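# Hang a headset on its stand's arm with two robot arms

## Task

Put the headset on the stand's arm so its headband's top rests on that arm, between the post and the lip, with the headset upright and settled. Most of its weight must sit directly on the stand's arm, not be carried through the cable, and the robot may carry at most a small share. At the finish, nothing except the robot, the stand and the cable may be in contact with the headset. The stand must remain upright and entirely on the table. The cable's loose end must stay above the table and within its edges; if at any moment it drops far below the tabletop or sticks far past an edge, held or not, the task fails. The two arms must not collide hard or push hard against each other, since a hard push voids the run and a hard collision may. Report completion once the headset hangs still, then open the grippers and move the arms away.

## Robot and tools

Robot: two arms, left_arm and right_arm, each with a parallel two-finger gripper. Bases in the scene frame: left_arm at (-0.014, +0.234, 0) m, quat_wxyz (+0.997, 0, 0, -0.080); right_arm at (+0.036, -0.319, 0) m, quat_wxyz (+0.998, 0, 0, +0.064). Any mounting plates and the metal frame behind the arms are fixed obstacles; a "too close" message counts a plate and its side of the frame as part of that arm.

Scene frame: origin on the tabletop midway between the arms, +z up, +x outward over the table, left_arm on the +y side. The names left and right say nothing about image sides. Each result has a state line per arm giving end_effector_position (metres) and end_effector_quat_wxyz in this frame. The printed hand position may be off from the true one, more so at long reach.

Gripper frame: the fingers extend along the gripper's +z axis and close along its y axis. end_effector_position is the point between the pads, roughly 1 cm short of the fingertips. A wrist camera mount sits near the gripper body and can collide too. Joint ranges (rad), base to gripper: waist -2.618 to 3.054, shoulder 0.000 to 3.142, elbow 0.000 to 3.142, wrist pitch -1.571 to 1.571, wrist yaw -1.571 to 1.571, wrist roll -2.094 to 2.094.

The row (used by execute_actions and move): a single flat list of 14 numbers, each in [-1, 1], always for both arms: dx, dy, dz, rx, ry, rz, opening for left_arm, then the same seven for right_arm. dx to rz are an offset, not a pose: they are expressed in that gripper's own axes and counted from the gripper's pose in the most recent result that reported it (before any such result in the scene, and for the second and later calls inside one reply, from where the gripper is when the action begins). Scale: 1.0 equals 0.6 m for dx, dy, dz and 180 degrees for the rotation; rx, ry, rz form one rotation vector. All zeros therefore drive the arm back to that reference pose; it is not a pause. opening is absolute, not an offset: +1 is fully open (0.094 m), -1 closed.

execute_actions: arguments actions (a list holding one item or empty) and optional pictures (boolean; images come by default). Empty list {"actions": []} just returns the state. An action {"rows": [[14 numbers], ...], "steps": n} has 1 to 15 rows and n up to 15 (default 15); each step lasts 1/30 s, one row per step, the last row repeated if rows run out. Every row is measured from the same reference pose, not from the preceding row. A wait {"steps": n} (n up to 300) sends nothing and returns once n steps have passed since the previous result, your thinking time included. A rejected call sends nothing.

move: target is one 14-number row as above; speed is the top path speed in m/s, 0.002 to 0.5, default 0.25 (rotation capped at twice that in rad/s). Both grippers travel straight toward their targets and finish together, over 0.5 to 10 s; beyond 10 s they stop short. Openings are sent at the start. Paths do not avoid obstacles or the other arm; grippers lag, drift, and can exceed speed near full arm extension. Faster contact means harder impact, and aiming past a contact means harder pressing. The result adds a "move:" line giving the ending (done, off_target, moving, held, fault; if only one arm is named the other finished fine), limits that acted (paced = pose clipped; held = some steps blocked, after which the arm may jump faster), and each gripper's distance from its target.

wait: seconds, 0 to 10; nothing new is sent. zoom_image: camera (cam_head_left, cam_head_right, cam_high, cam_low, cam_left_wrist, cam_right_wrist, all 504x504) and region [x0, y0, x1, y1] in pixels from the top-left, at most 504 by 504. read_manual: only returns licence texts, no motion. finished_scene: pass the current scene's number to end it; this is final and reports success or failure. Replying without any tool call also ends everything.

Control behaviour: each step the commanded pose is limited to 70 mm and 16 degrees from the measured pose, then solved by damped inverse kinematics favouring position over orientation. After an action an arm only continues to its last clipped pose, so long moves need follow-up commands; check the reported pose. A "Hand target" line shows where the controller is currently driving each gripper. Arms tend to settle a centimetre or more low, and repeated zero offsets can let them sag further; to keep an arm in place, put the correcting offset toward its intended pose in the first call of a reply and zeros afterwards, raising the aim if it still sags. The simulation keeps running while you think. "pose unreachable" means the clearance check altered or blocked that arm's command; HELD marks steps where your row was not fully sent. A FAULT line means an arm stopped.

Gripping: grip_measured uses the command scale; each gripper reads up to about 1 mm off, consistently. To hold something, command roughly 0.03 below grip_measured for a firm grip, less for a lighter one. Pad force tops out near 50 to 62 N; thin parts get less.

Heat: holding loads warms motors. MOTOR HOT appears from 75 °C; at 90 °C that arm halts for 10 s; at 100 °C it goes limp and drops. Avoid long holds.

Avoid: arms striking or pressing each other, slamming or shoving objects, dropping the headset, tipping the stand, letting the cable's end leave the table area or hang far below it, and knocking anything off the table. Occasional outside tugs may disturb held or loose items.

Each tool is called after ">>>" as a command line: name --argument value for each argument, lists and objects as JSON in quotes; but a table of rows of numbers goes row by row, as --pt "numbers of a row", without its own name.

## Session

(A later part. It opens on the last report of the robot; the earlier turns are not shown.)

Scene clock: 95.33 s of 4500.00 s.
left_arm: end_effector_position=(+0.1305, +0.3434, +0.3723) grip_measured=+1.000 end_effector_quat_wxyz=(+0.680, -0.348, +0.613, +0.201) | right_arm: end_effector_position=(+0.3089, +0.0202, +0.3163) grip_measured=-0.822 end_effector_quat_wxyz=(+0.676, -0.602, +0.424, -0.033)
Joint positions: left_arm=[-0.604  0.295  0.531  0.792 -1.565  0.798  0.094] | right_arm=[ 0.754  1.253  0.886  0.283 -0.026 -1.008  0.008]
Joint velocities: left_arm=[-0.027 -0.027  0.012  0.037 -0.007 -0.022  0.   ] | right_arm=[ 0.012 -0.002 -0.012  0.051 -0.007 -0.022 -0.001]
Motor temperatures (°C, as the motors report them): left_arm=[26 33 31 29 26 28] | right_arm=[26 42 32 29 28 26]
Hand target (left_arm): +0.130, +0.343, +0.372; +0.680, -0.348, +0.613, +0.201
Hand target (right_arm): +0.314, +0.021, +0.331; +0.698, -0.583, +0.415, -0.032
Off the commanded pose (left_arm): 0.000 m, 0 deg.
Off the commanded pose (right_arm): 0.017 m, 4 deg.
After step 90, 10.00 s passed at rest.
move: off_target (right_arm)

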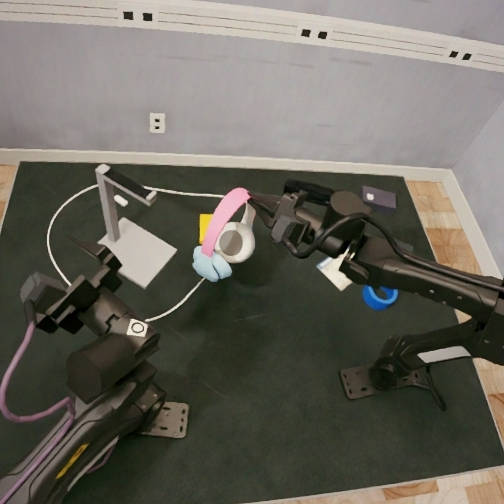

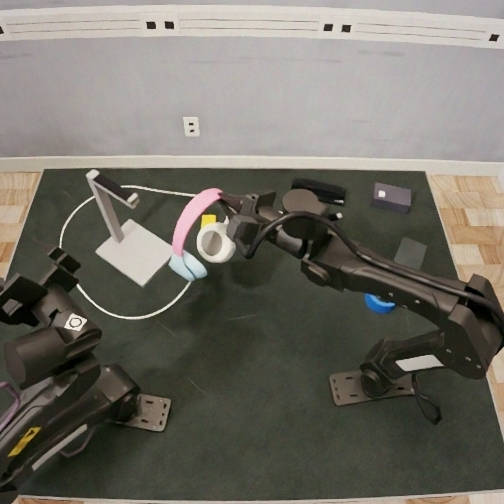

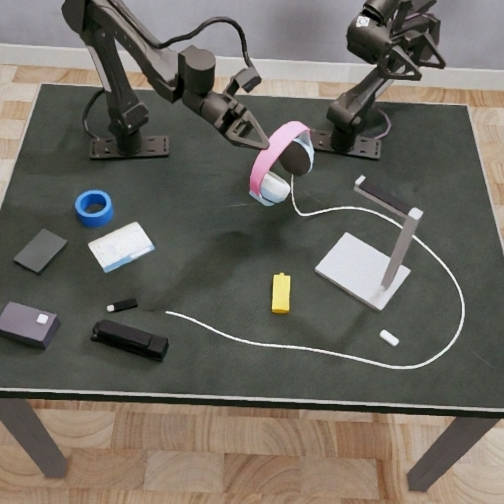

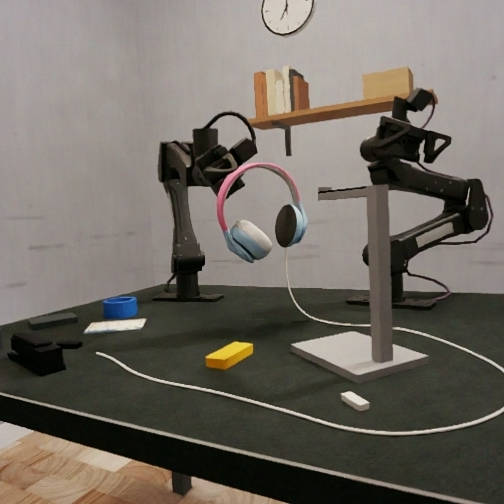

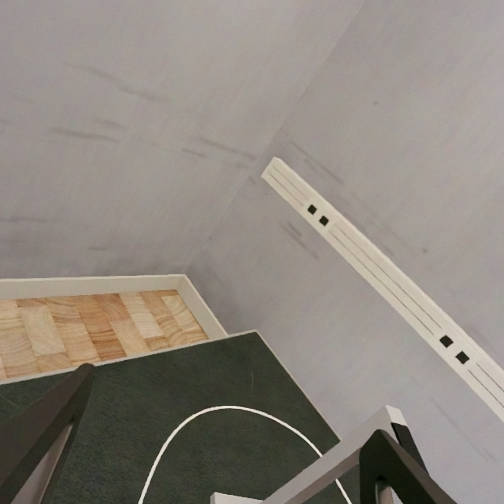

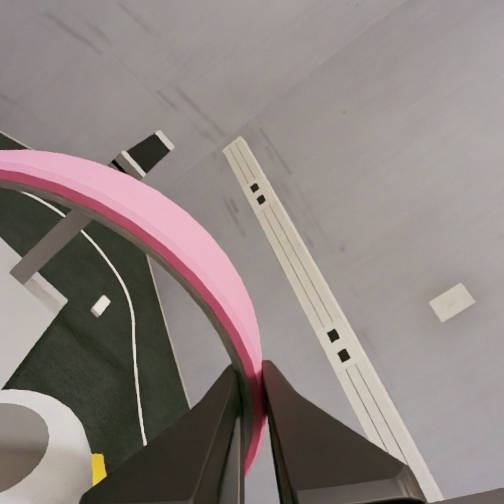

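>>> move --target '[0,0,0,0,0,0,1,-0.057,-0.013,0.2,0,0,0,-1]' --speed 0.1

Scene clock: 104.63 s of 4500.00 s.
left_arm: end_effector_position=(+0.1305, +0.3434, +0.3723) grip_measured=+1.000 end_effector_quat_wxyz=(+0.680, -0.348, +0.613, +0.201) | right_arm: end_effector_position=(+0.3647, +0.1253, +0.3052) grip_measured=-0.822 end_effector_quat_wxyz=(+0.648, -0.624, +0.434, -0.040)
Joint positions: left_arm=[-0.604  0.295  0.531  0.792 -1.565  0.798  0.094] | right_arm=[ 0.82   1.714  1.332  0.226  0.045 -1.017  0.008]
Joint velocities: left_arm=[-0.002 -0.017  0.007 -0.051 -0.022  0.051  0.   ] | right_arm=[-0.032 -0.002 -0.002  0.022  0.022 -0.022 -0.   ]
Motor temperatures (°C, as the motors report them): left_arm=[26 32 31 29 26 28] | right_arm=[26 38 33 32 28 26]
Hand target (left_arm): +0.130, +0.343, +0.372; +0.680, -0.348, +0.613, +0.201
Hand target (right_arm): +0.362, +0.130, +0.332; +0.676, -0.602, +0.424, -0.033
Off the commanded pose (left_arm): 0.000 m, 0 deg.
Off the commanded pose (right_arm): 0.026 m, 4 deg.
After step 90, 4.60 s passed at rest.
move: off_target (right_arm)

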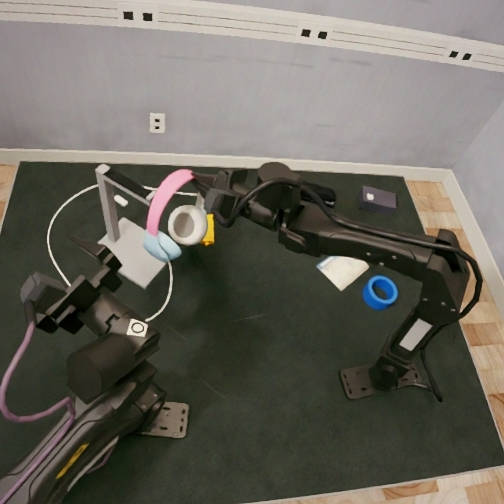

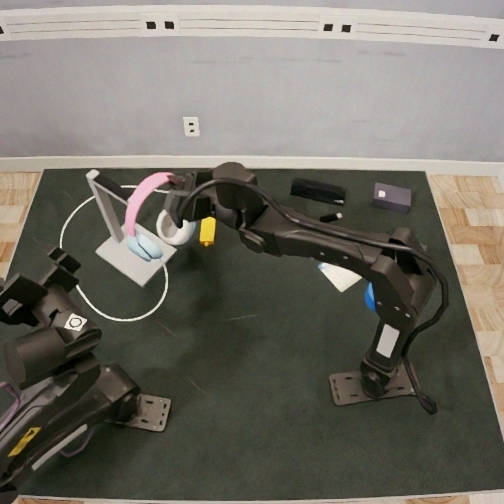

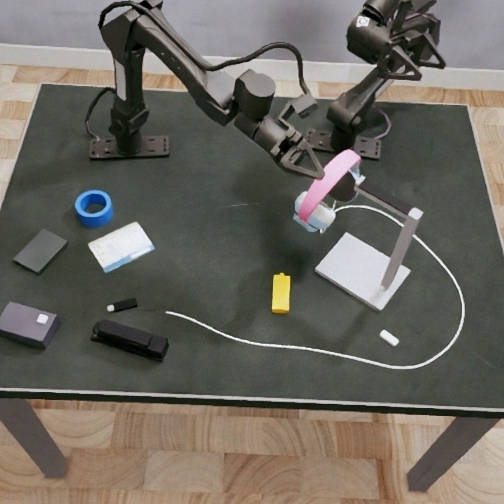

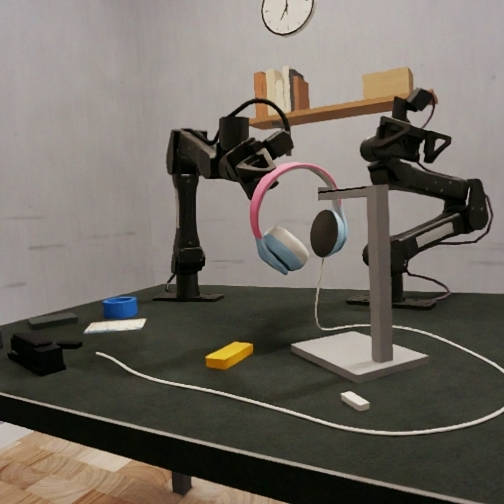

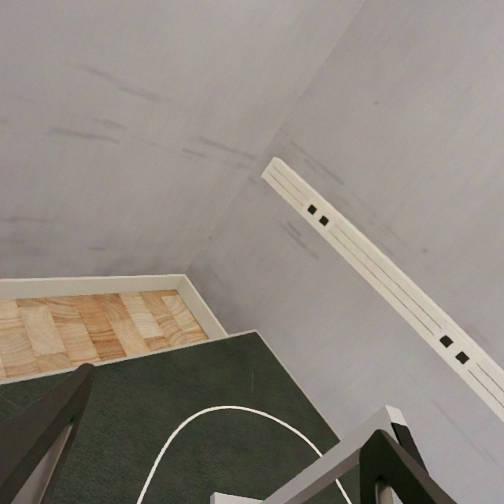

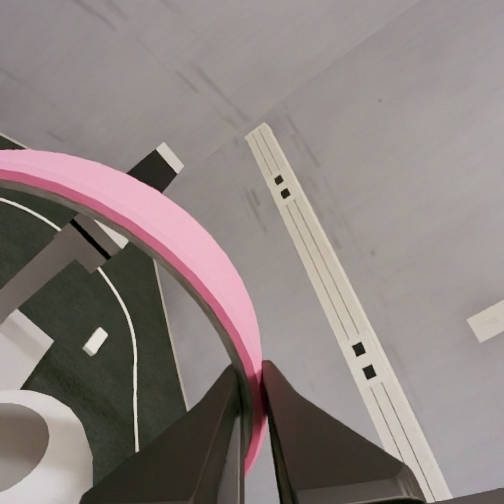

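>>> move --target '[0,0,0,0,0,0,1,-0.085,-0.04,0.04,0.047,-0.03,0,-1]' --speed 0.08

Scene clock: 112.87 s of 4500.00 s.
left_arm: end_effector_position=(+0.1305, +0.3434, +0.3723) grip_measured=+1.000 end_effector_quat_wxyz=(+0.680, -0.349, +0.613, +0.201) | right_arm: end_effector_position=(+0.3600, +0.1621, +0.3127) grip_measured=-0.822 end_effector_quat_wxyz=(+0.674, -0.610, +0.415, -0.048)
Joint positions: left_arm=[-0.604  0.295  0.531  0.792 -1.565  0.797  0.094] | right_arm=[ 0.882  1.817  1.417  0.311  0.108 -1.035  0.008]
Joint velocities: left_arm=[ 0.007  0.017 -0.002 -0.007  0.051 -0.037  0.   ] | right_arm=[-0.007 -0.002  0.002 -0.037  0.022 -0.022  0.   ]
Motor temperatures (°C, as the motors report them): left_arm=[26 32 31 29 26 28] | right_arm=[26 39 34 34 28 26]
Hand target (left_arm): +0.130, +0.343, +0.372; +0.680, -0.349, +0.613, +0.201
Hand target (right_arm): +0.358, +0.166, +0.348; +0.712, -0.576, +0.399, -0.042
Off the commanded pose (left_arm): 0.000 m, 0 deg.
Off the commanded pose (right_arm): 0.036 m, 6 deg.
After step 90, 3.80 s passed at rest.
move: off_target (right_arm)

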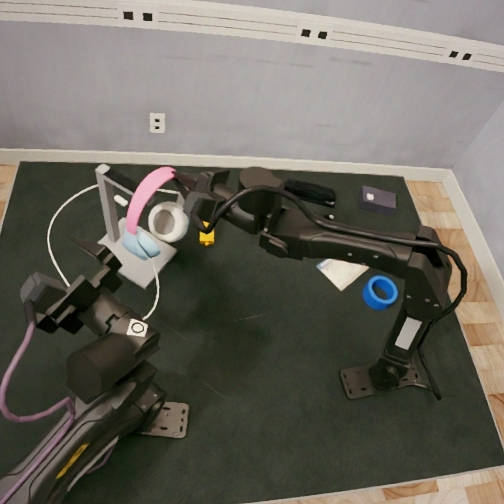

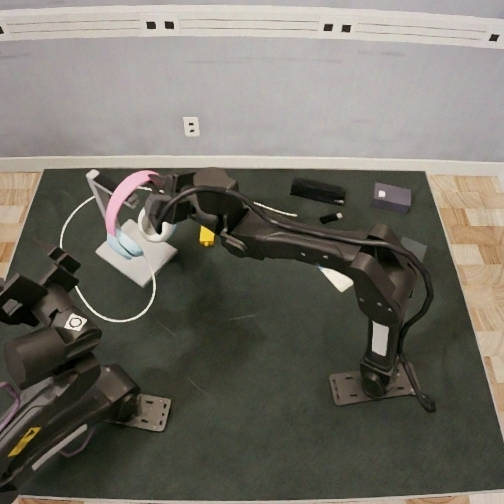

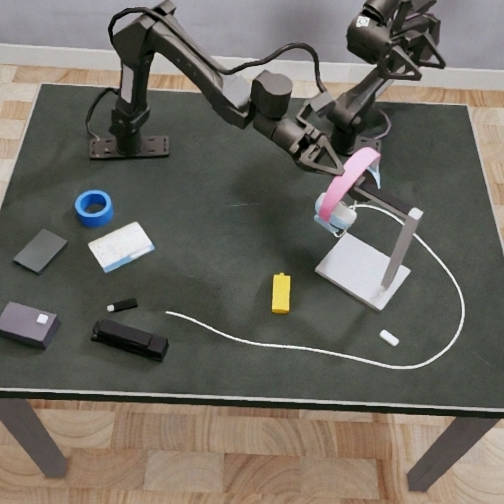

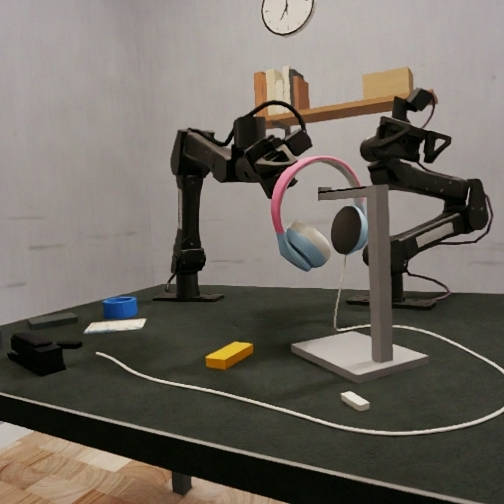

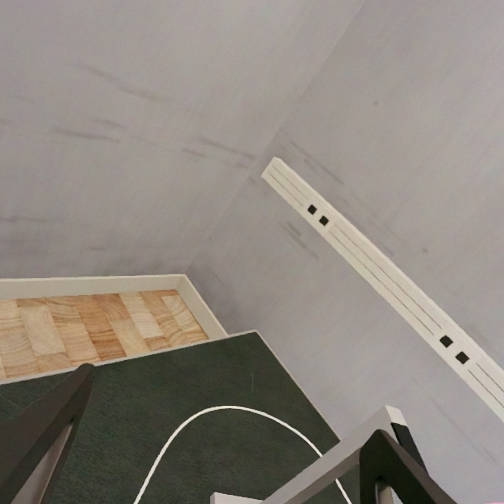

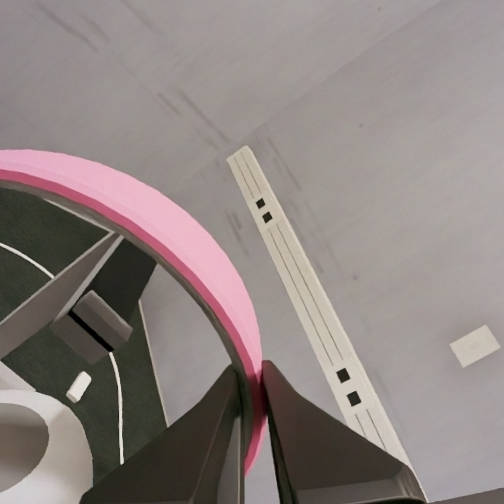

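Advance, compensating sag.

>>> move --target '[0,0,0,0,0,0,1,-0.03,-0.05,0.16,0.028,-0.018,0,-1]' --speed 0.06

Scene clock: 119.80 s of 4500.00 s.
left_arm: end_effector_position=(+0.1305, +0.3434, +0.3723) grip_measured=+1.000 end_effector_quat_wxyz=(+0.680, -0.349, +0.613, +0.201) | right_arm: end_effector_position=(+0.4145, +0.2411, +0.3105) grip_measured=-0.822 end_effector_quat_wxyz=(+0.683, -0.607, +0.402, -0.052)
Joint positions: left_arm=[-0.604  0.295  0.531  0.792 -1.565  0.797  0.094] | right_arm=[ 0.871  2.205  1.942  0.201  0.09  -1.056  0.008]
Joint velocities: left_arm=[ 0.017 -0.012 -0.007 -0.022 -0.11  -0.081  0.   ] | right_arm=[-0.007 -0.017  0.007  0.007 -0.051  0.066 -0.001]
Motor temperatures (°C, as the motors report them): left_arm=[26 32 31 29 26 28] | right_arm=[26 40 35 35 28 26]
Hand target (left_arm): +0.130, +0.343, +0.372; +0.680, -0.349, +0.613, +0.201
Hand target (right_arm): +0.419, +0.238, +0.340; +0.711, -0.581, +0.393, -0.049
Off the commanded pose (left_arm): 0.000 m, 0 deg.
Off the commanded pose (right_arm): 0.029 m, 5 deg.
After step 90, 1.90 s passed at rest.
move: off_target (right_arm)

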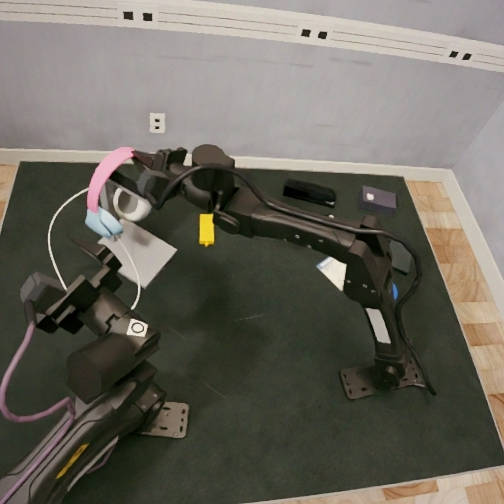

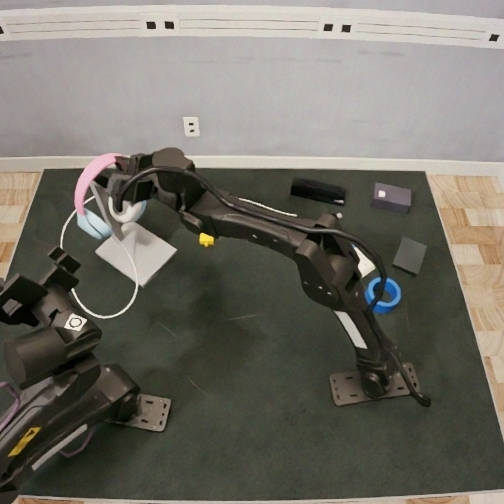

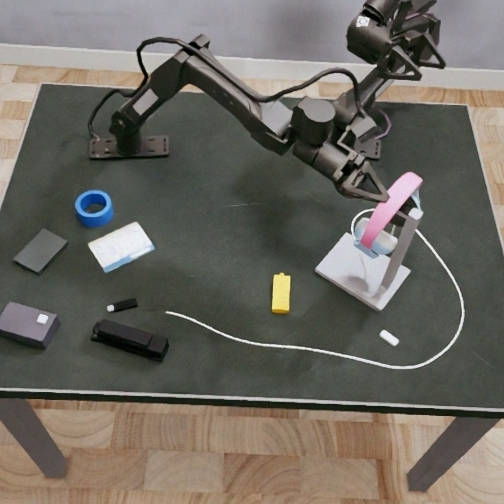

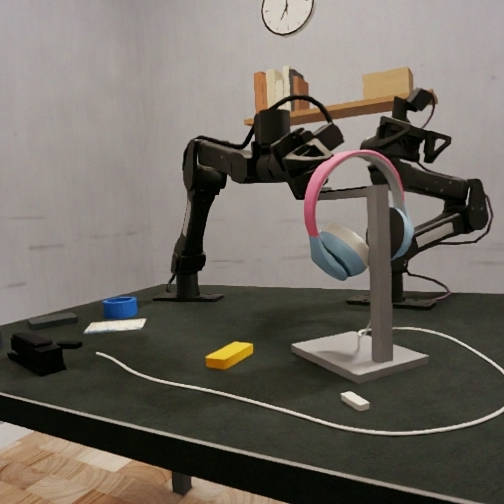

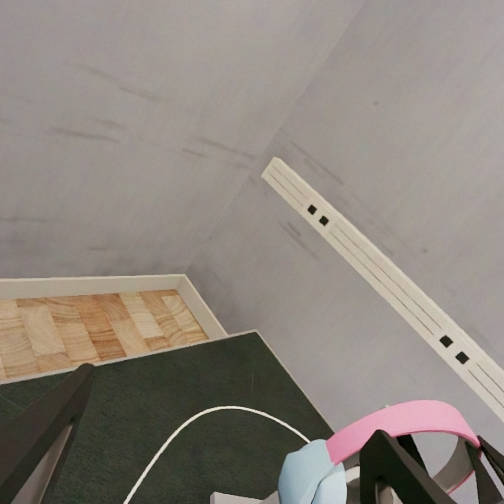

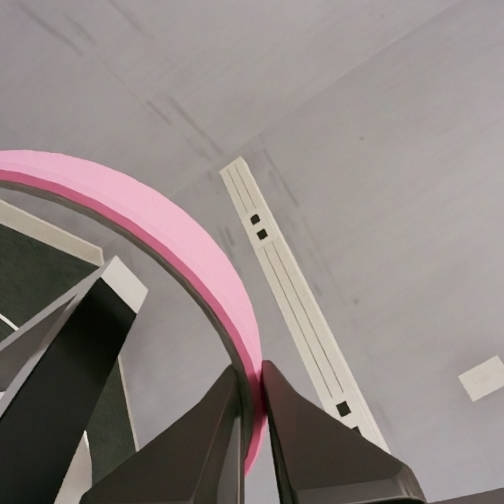

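>>> move --target '[0,0,0,0,0,0,1,0.02,0.005,-0.05,0,0,0,-1]' --speed 0.03

Scene clock: 126.30 s of 4500.00 s.
left_arm: end_effector_position=(+0.1305, +0.3434, +0.3723) grip_measured=+1.000 end_effector_quat_wxyz=(+0.680, -0.349, +0.613, +0.201) | right_arm: end_effector_position=(+0.4043, +0.2166, +0.2690) grip_measured=-0.826 end_effector_quat_wxyz=(+0.653, -0.631, +0.414, -0.057)
Joint positions: left_arm=[-0.604  0.295  0.531  0.792 -1.565  0.797  0.094] | right_arm=[ 0.864  2.111  1.706  0.263  0.088 -1.064  0.008]
Joint velocities: left_arm=[ 0.012  0.002 -0.002 -0.051 -0.022  0.051  0.   ] | right_arm=[ 0.012 -0.007  0.002 -0.066  0.022  0.007  0.001]
Motor temperatures (°C, as the motors report them): left_arm=[26 32 31 29 26 28] | right_arm=[26 43 36 35 28 26]
Hand target (left_arm): +0.130, +0.343, +0.372; +0.680, -0.349, +0.613, +0.201
Hand target (right_arm): +0.403, +0.211, +0.303; +0.683, -0.607, +0.402, -0.052
Off the commanded pose (left_arm): 0.000 m, 0 deg.
Off the commanded pose (right_arm): 0.035 m, 5 deg.
After step 90, 2.03 s passed at rest.
move: off_target (right_arm)

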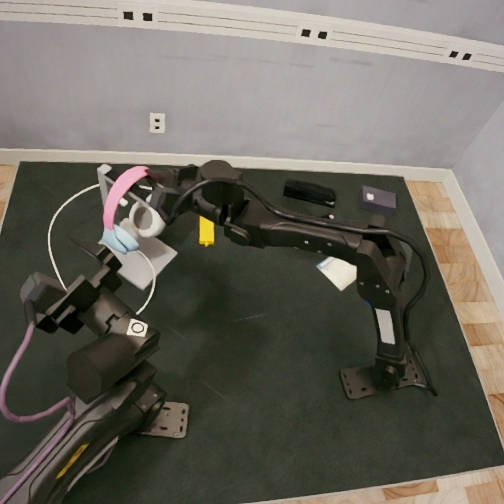

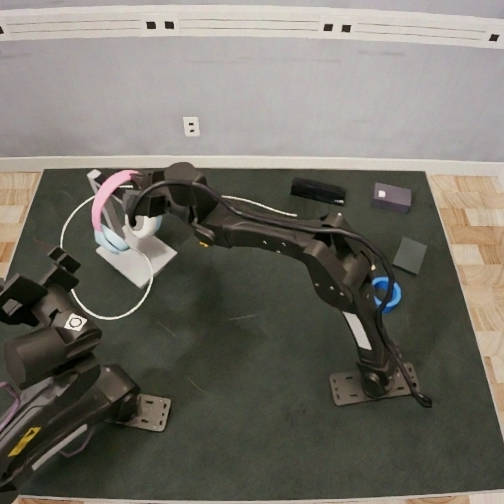

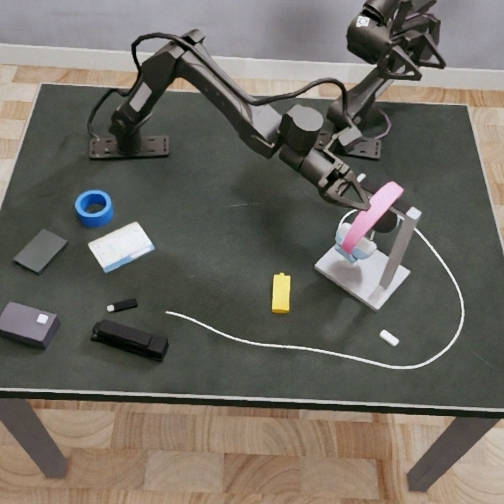

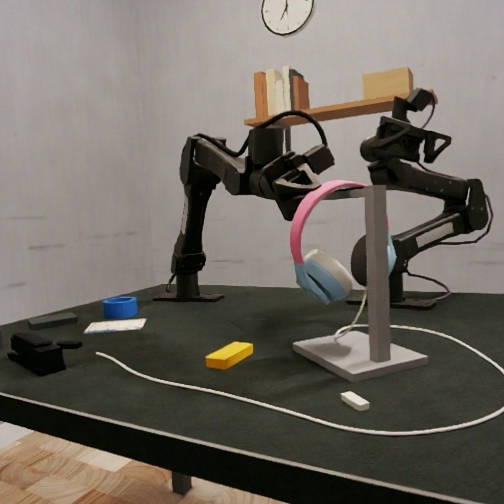

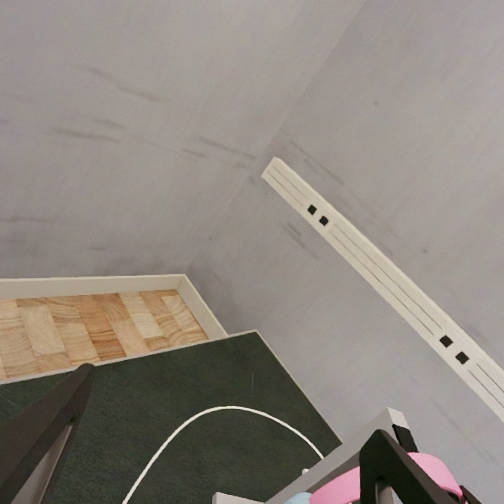

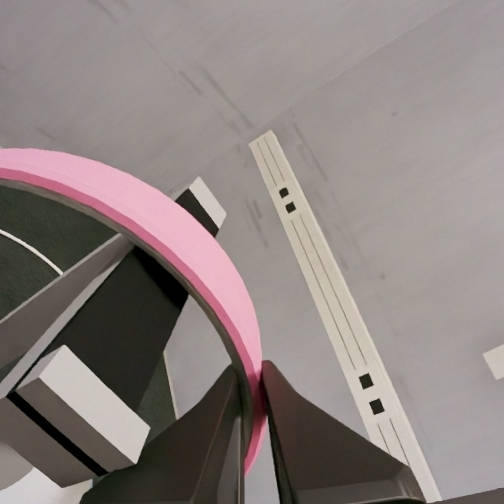

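>>> move --target '[0,0,0,0,0,0,1,0,-0.02,0,0.02,-0.012,0,-0.45]' --speed 0.03

>>> move --target '[0,0,0,0,0,0,1,0.02,-0.03,-0.15,0.02,-0.012,0,-0.45]' --speed 0.06

>>> move --target '[0,0,0,0,0,0,1,0.05,-0.05,-0.3,0,0,0,1]'

Scene clock: 135.37 s of 4500.00 s.
left_arm: end_effector_position=(+0.1305, +0.3434, +0.3723) grip_measured=+1.000 end_effector_quat_wxyz=(+0.680, -0.349, +0.613, +0.201) | right_arm: end_effector_position=(+0.4044, +0.2173, +0.2770) grip_measured=-0.452 end_effector_quat_wxyz=(+0.673, -0.618, +0.402, -0.055)
Joint positions: left_arm=[-0.604  0.295  0.531  0.792 -1.565  0.797  0.094] | right_arm=[ 0.861  2.111  1.685  0.338  0.078 -1.068  0.026]
Joint velocities: left_arm=[-0.007 -0.007 -0.012  0.051 -0.081  0.022  0.   ] | right_arm=[-0.002  0.002  0.007  0.007  0.051  0.022 -0.001]
Motor temperatures (°C, as the motors report them): left_arm=[26 32 31 29 26 28] | right_arm=[26 47 35 36 28 26]
Hand target (left_arm): +0.130, +0.343, +0.372; +0.680, -0.349, +0.613, +0.201
Hand target (right_arm): +0.410, +0.214, +0.279; +0.680, -0.611, +0.400, -0.058
Off the commanded pose (left_arm): 0.000 m, 0 deg.
Off the commanded pose (right_arm): 0.007 m, 1 deg.
After step 90, 4.60 s passed at rest.
move: done

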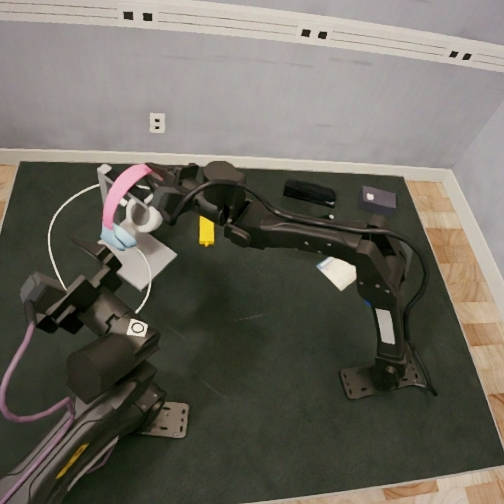

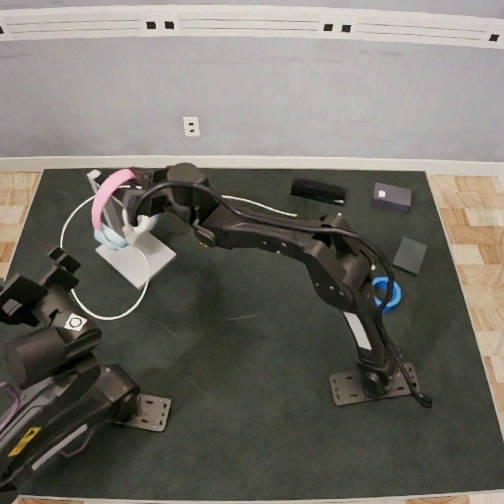

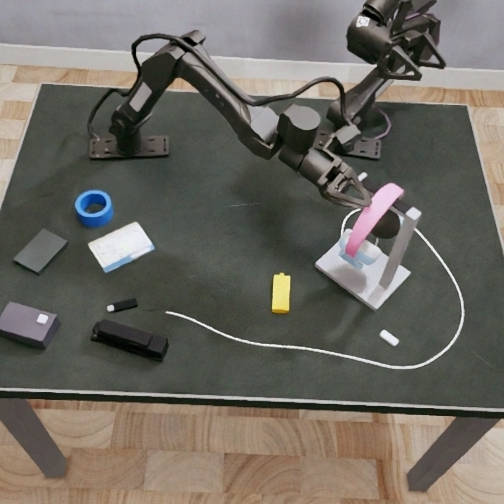

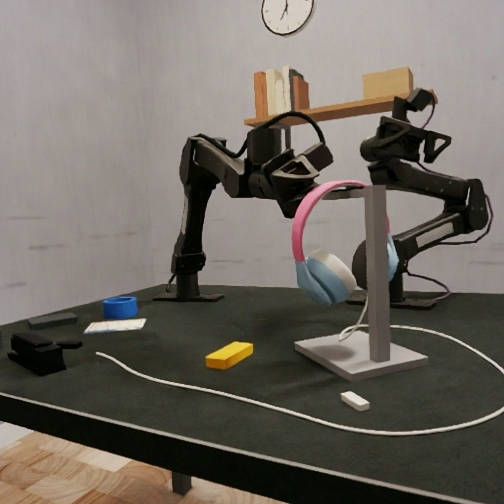

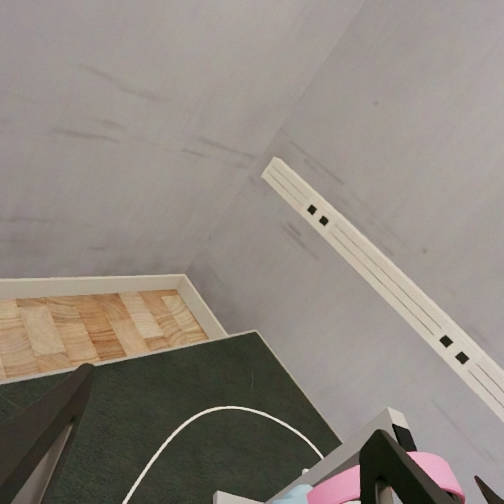

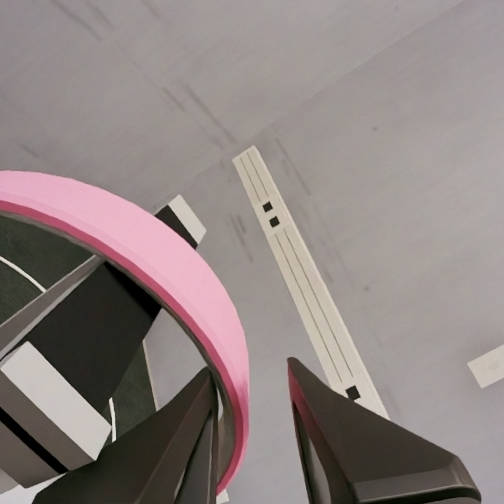

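Scene clock: 137.30 s of 4500.00 s.
left_arm: end_effector_position=(+0.1305, +0.3434, +0.3723) grip_measured=+1.000 end_effector_quat_wxyz=(+0.680, -0.349, +0.613, +0.201) | right_arm: end_effector_position=(+0.3653, +0.1425, +0.2846) grip_measured=-0.452 end_effector_quat_wxyz=(+0.694, -0.602, +0.391, -0.053)
Joint positions: left_arm=[-0.604  0.295  0.531  0.792 -1.565  0.797  0.094] | right_arm=[ 0.837  1.802  1.226  0.545  0.047 -1.07   0.026]
Joint velocities: left_arm=[ 0.002  0.017  0.017  0.066  0.081 -0.066  0.   ] | right_arm=[-0.022  0.002  0.002 -0.022  0.007 -0.095  0.001]
Motor temperatures (°C, as the motors report them): left_arm=[26 32 31 29 26 28] | right_arm=[26 47 34 36 28 26]
Hand target (left_arm): +0.130, +0.343, +0.372; +0.680, -0.349, +0.613, +0.201
Hand target (right_arm): +0.366, +0.136, +0.293; +0.700, -0.597, +0.388, -0.056
Off the commanded pose (left_arm): 0.000 m, 0 deg.
Off the commanded pose (right_arm): 0.012 m, 1 deg.
move: off_target (right_arm)

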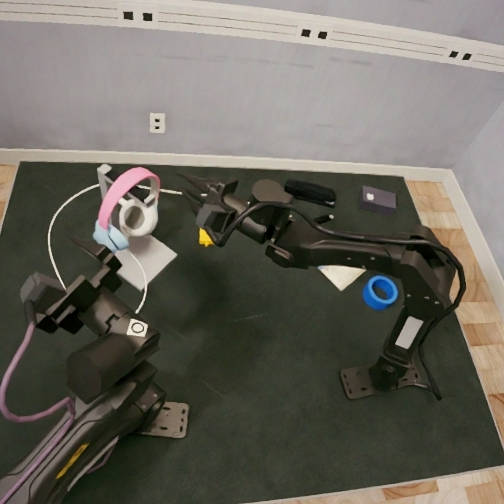

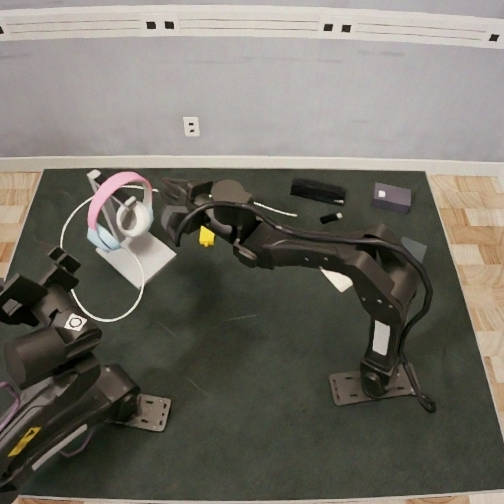

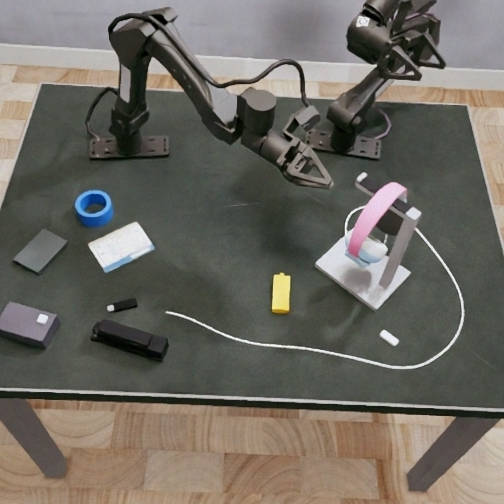

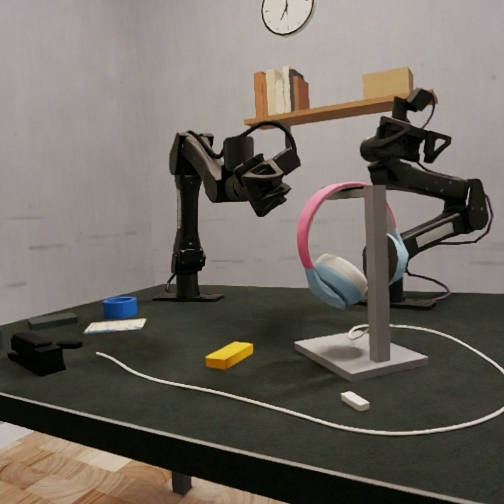

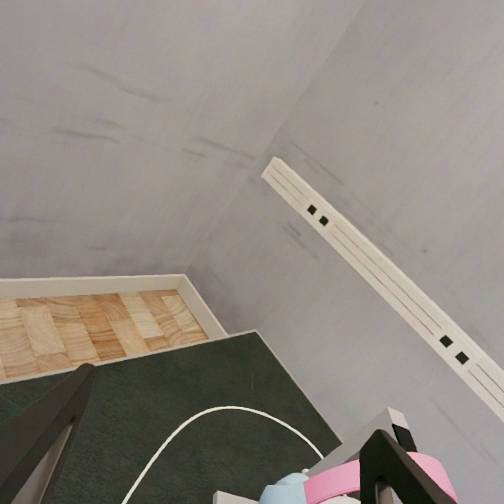

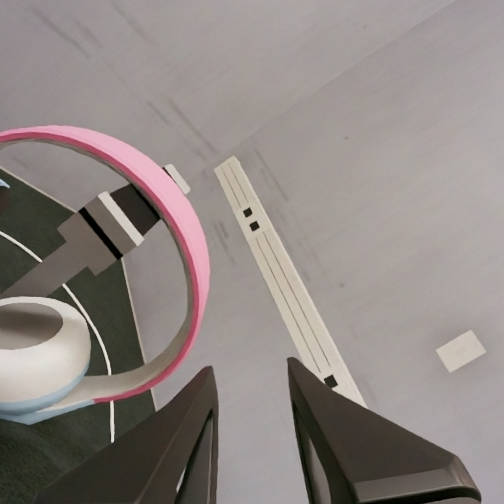

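Scene clock: 138.77 s of 4500.00 s.
left_arm: end_effector_position=(+0.1305, +0.3434, +0.3723) grip_measured=+1.000 end_effector_quat_wxyz=(+0.680, -0.349, +0.613, +0.201) | right_arm: end_effector_position=(+0.2903, -0.0205, +0.3056) grip_measured=+1.000 end_effector_quat_wxyz=(+0.702, -0.596, +0.387, -0.052)
Joint positions: left_arm=[-0.604  0.295  0.531  0.792 -1.565  0.797  0.094] | right_arm=[ 0.688  1.081  0.667  0.403 -0.106 -1.07   0.094]
Joint velocities: left_arm=[ 0.002 -0.007 -0.022  0.022  0.022  0.066  0.   ] | right_arm=[-0.017 -0.002  0.002 -0.007 -0.007 -0.066  0.   ]
Motor temperatures (°C, as the motors report them): left_arm=[26 32 31 29 26 28] | right_arm=[26 46 34 36 28 26]
Hand target (left_arm): +0.130, +0.343, +0.372; +0.680, -0.349, +0.613, +0.201
Hand target (right_arm): +0.290, -0.026, +0.300; +0.694, -0.601, +0.392, -0.053
Off the commanded pose (left_arm): 0.000 m, 0 deg.
Off the commanded pose (right_arm): 0.006 m, 1 deg.
move: done

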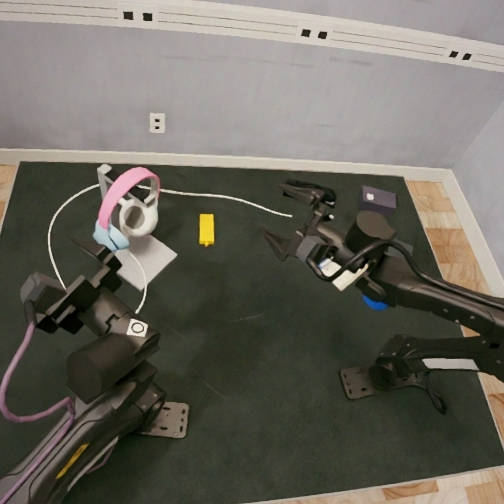

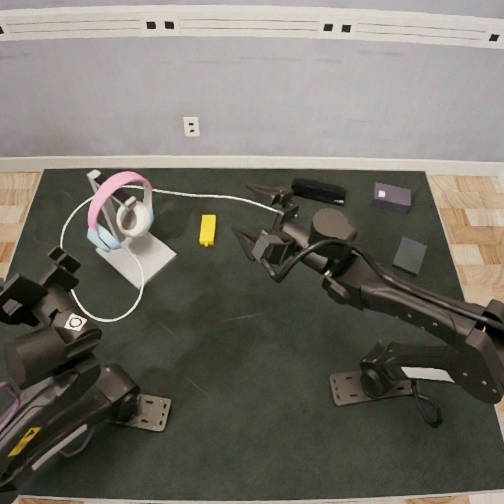

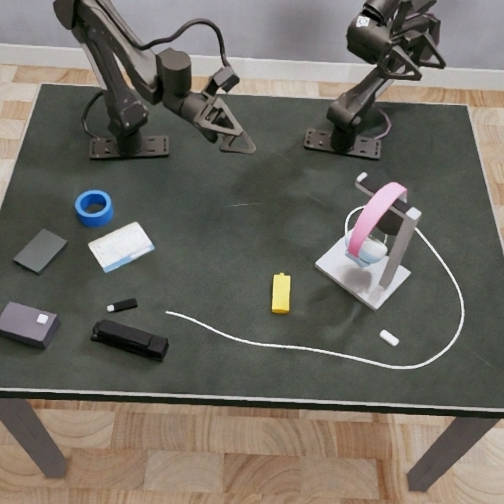

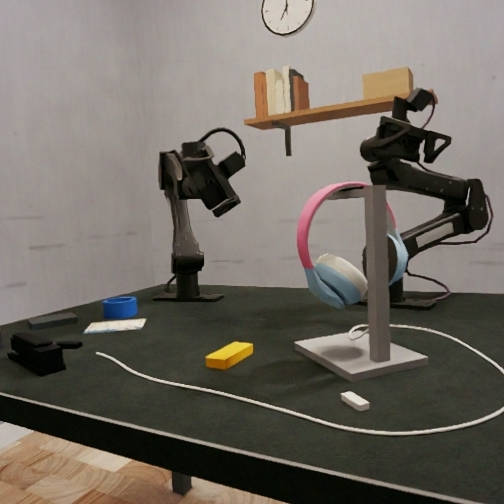

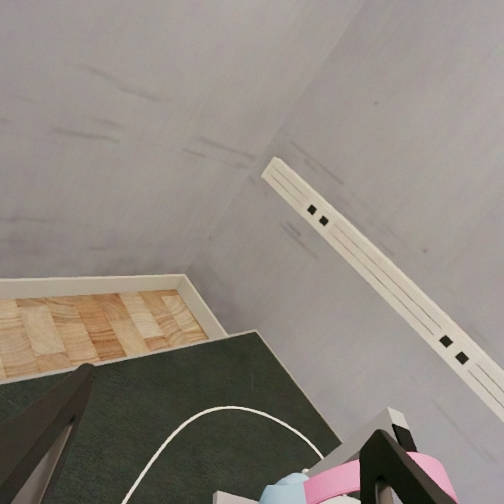

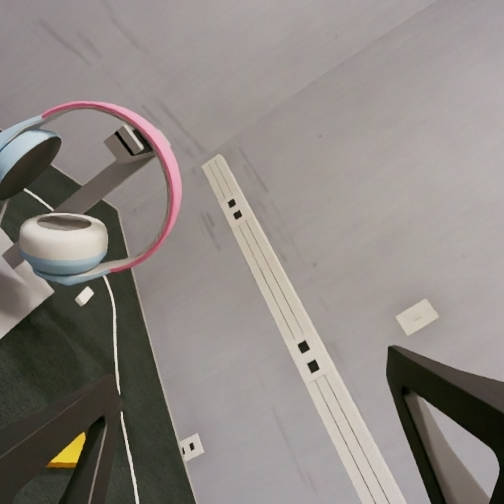

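>>> move --target '[0,0,0,0,0,0,1,0.045,0.045,0.44,0,0,0,-1]' --speed 0.15

Scene clock: 152.73 s of 4500.00 s.
left_arm: end_effector_position=(+0.1305, +0.3434, +0.3723) grip_measured=+1.000 end_effector_quat_wxyz=(+0.680, -0.349, +0.613, +0.200) | right_arm: end_effector_position=(+0.4588, +0.1783, +0.2746) grip_measured=-0.978 end_effector_quat_wxyz=(+0.709, -0.590, +0.383, -0.054)
Joint positions: left_arm=[-0.604  0.295  0.531  0.792 -1.565  0.797  0.094] | right_arm=[ 0.718  2.139  1.62   0.529 -0.072 -1.07   0.001]
Joint velocities: left_arm=[-0.027  0.012 -0.017 -0.051 -0.007 -0.066  0.   ] | right_arm=[ 0.002 -0.002  0.017 -0.095 -0.037 -0.007  0.   ]
Motor temperatures (°C, as the motors report them): left_arm=[26 32 31 29 26 28] | right_arm=[26 41 33 35 28 26]
Hand target (left_arm): +0.130, +0.343, +0.372; +0.680, -0.349, +0.613, +0.201
Hand target (right_arm): +0.457, +0.185, +0.269; +0.702, -0.596, +0.386, -0.052
Off the commanded pose (left_arm): 0.000 m, 0 deg.
Off the commanded pose (right_arm): 0.010 m, 1 deg.
After step 170, 6.10 s passed at rest.
move: done

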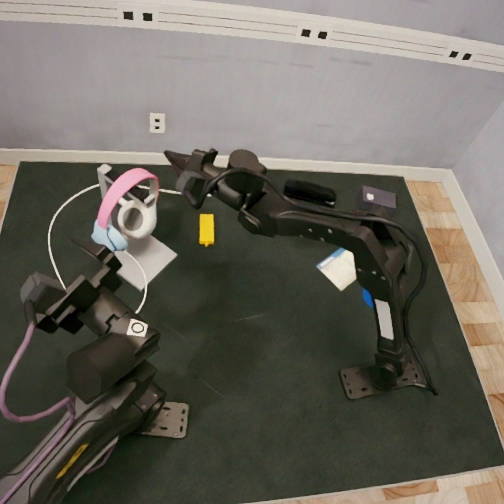

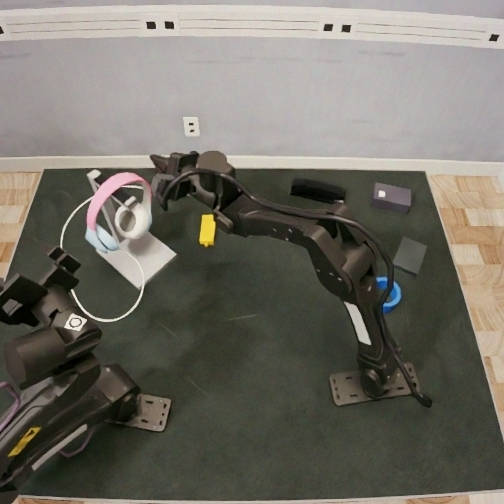

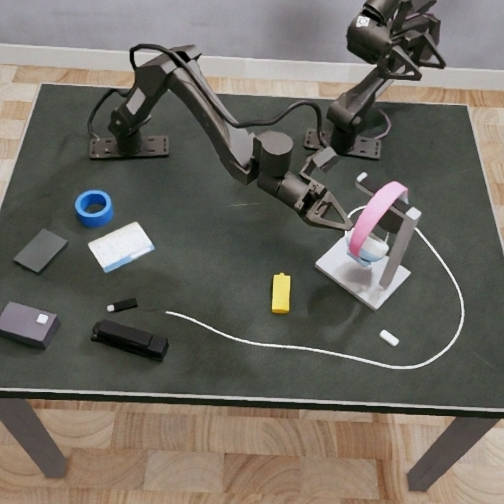

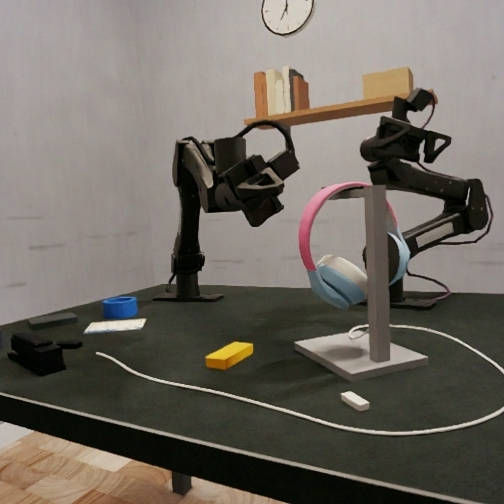

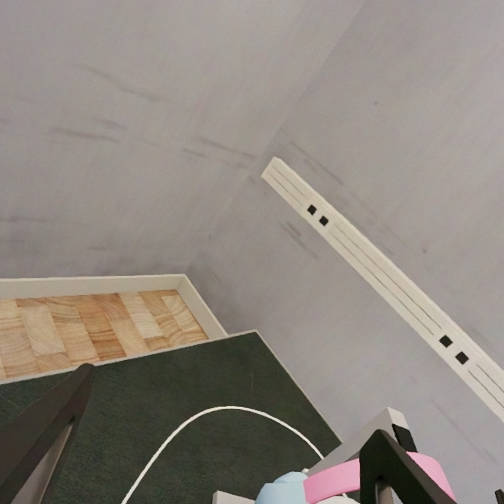

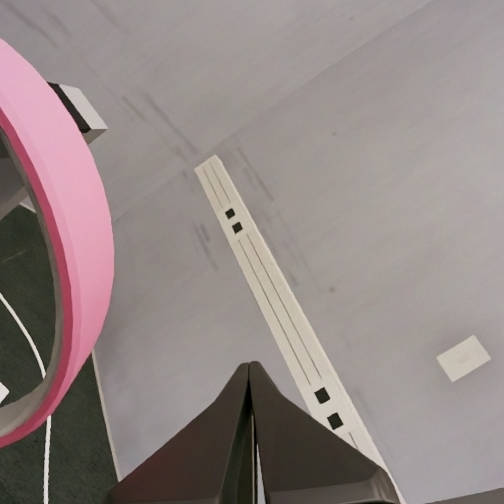

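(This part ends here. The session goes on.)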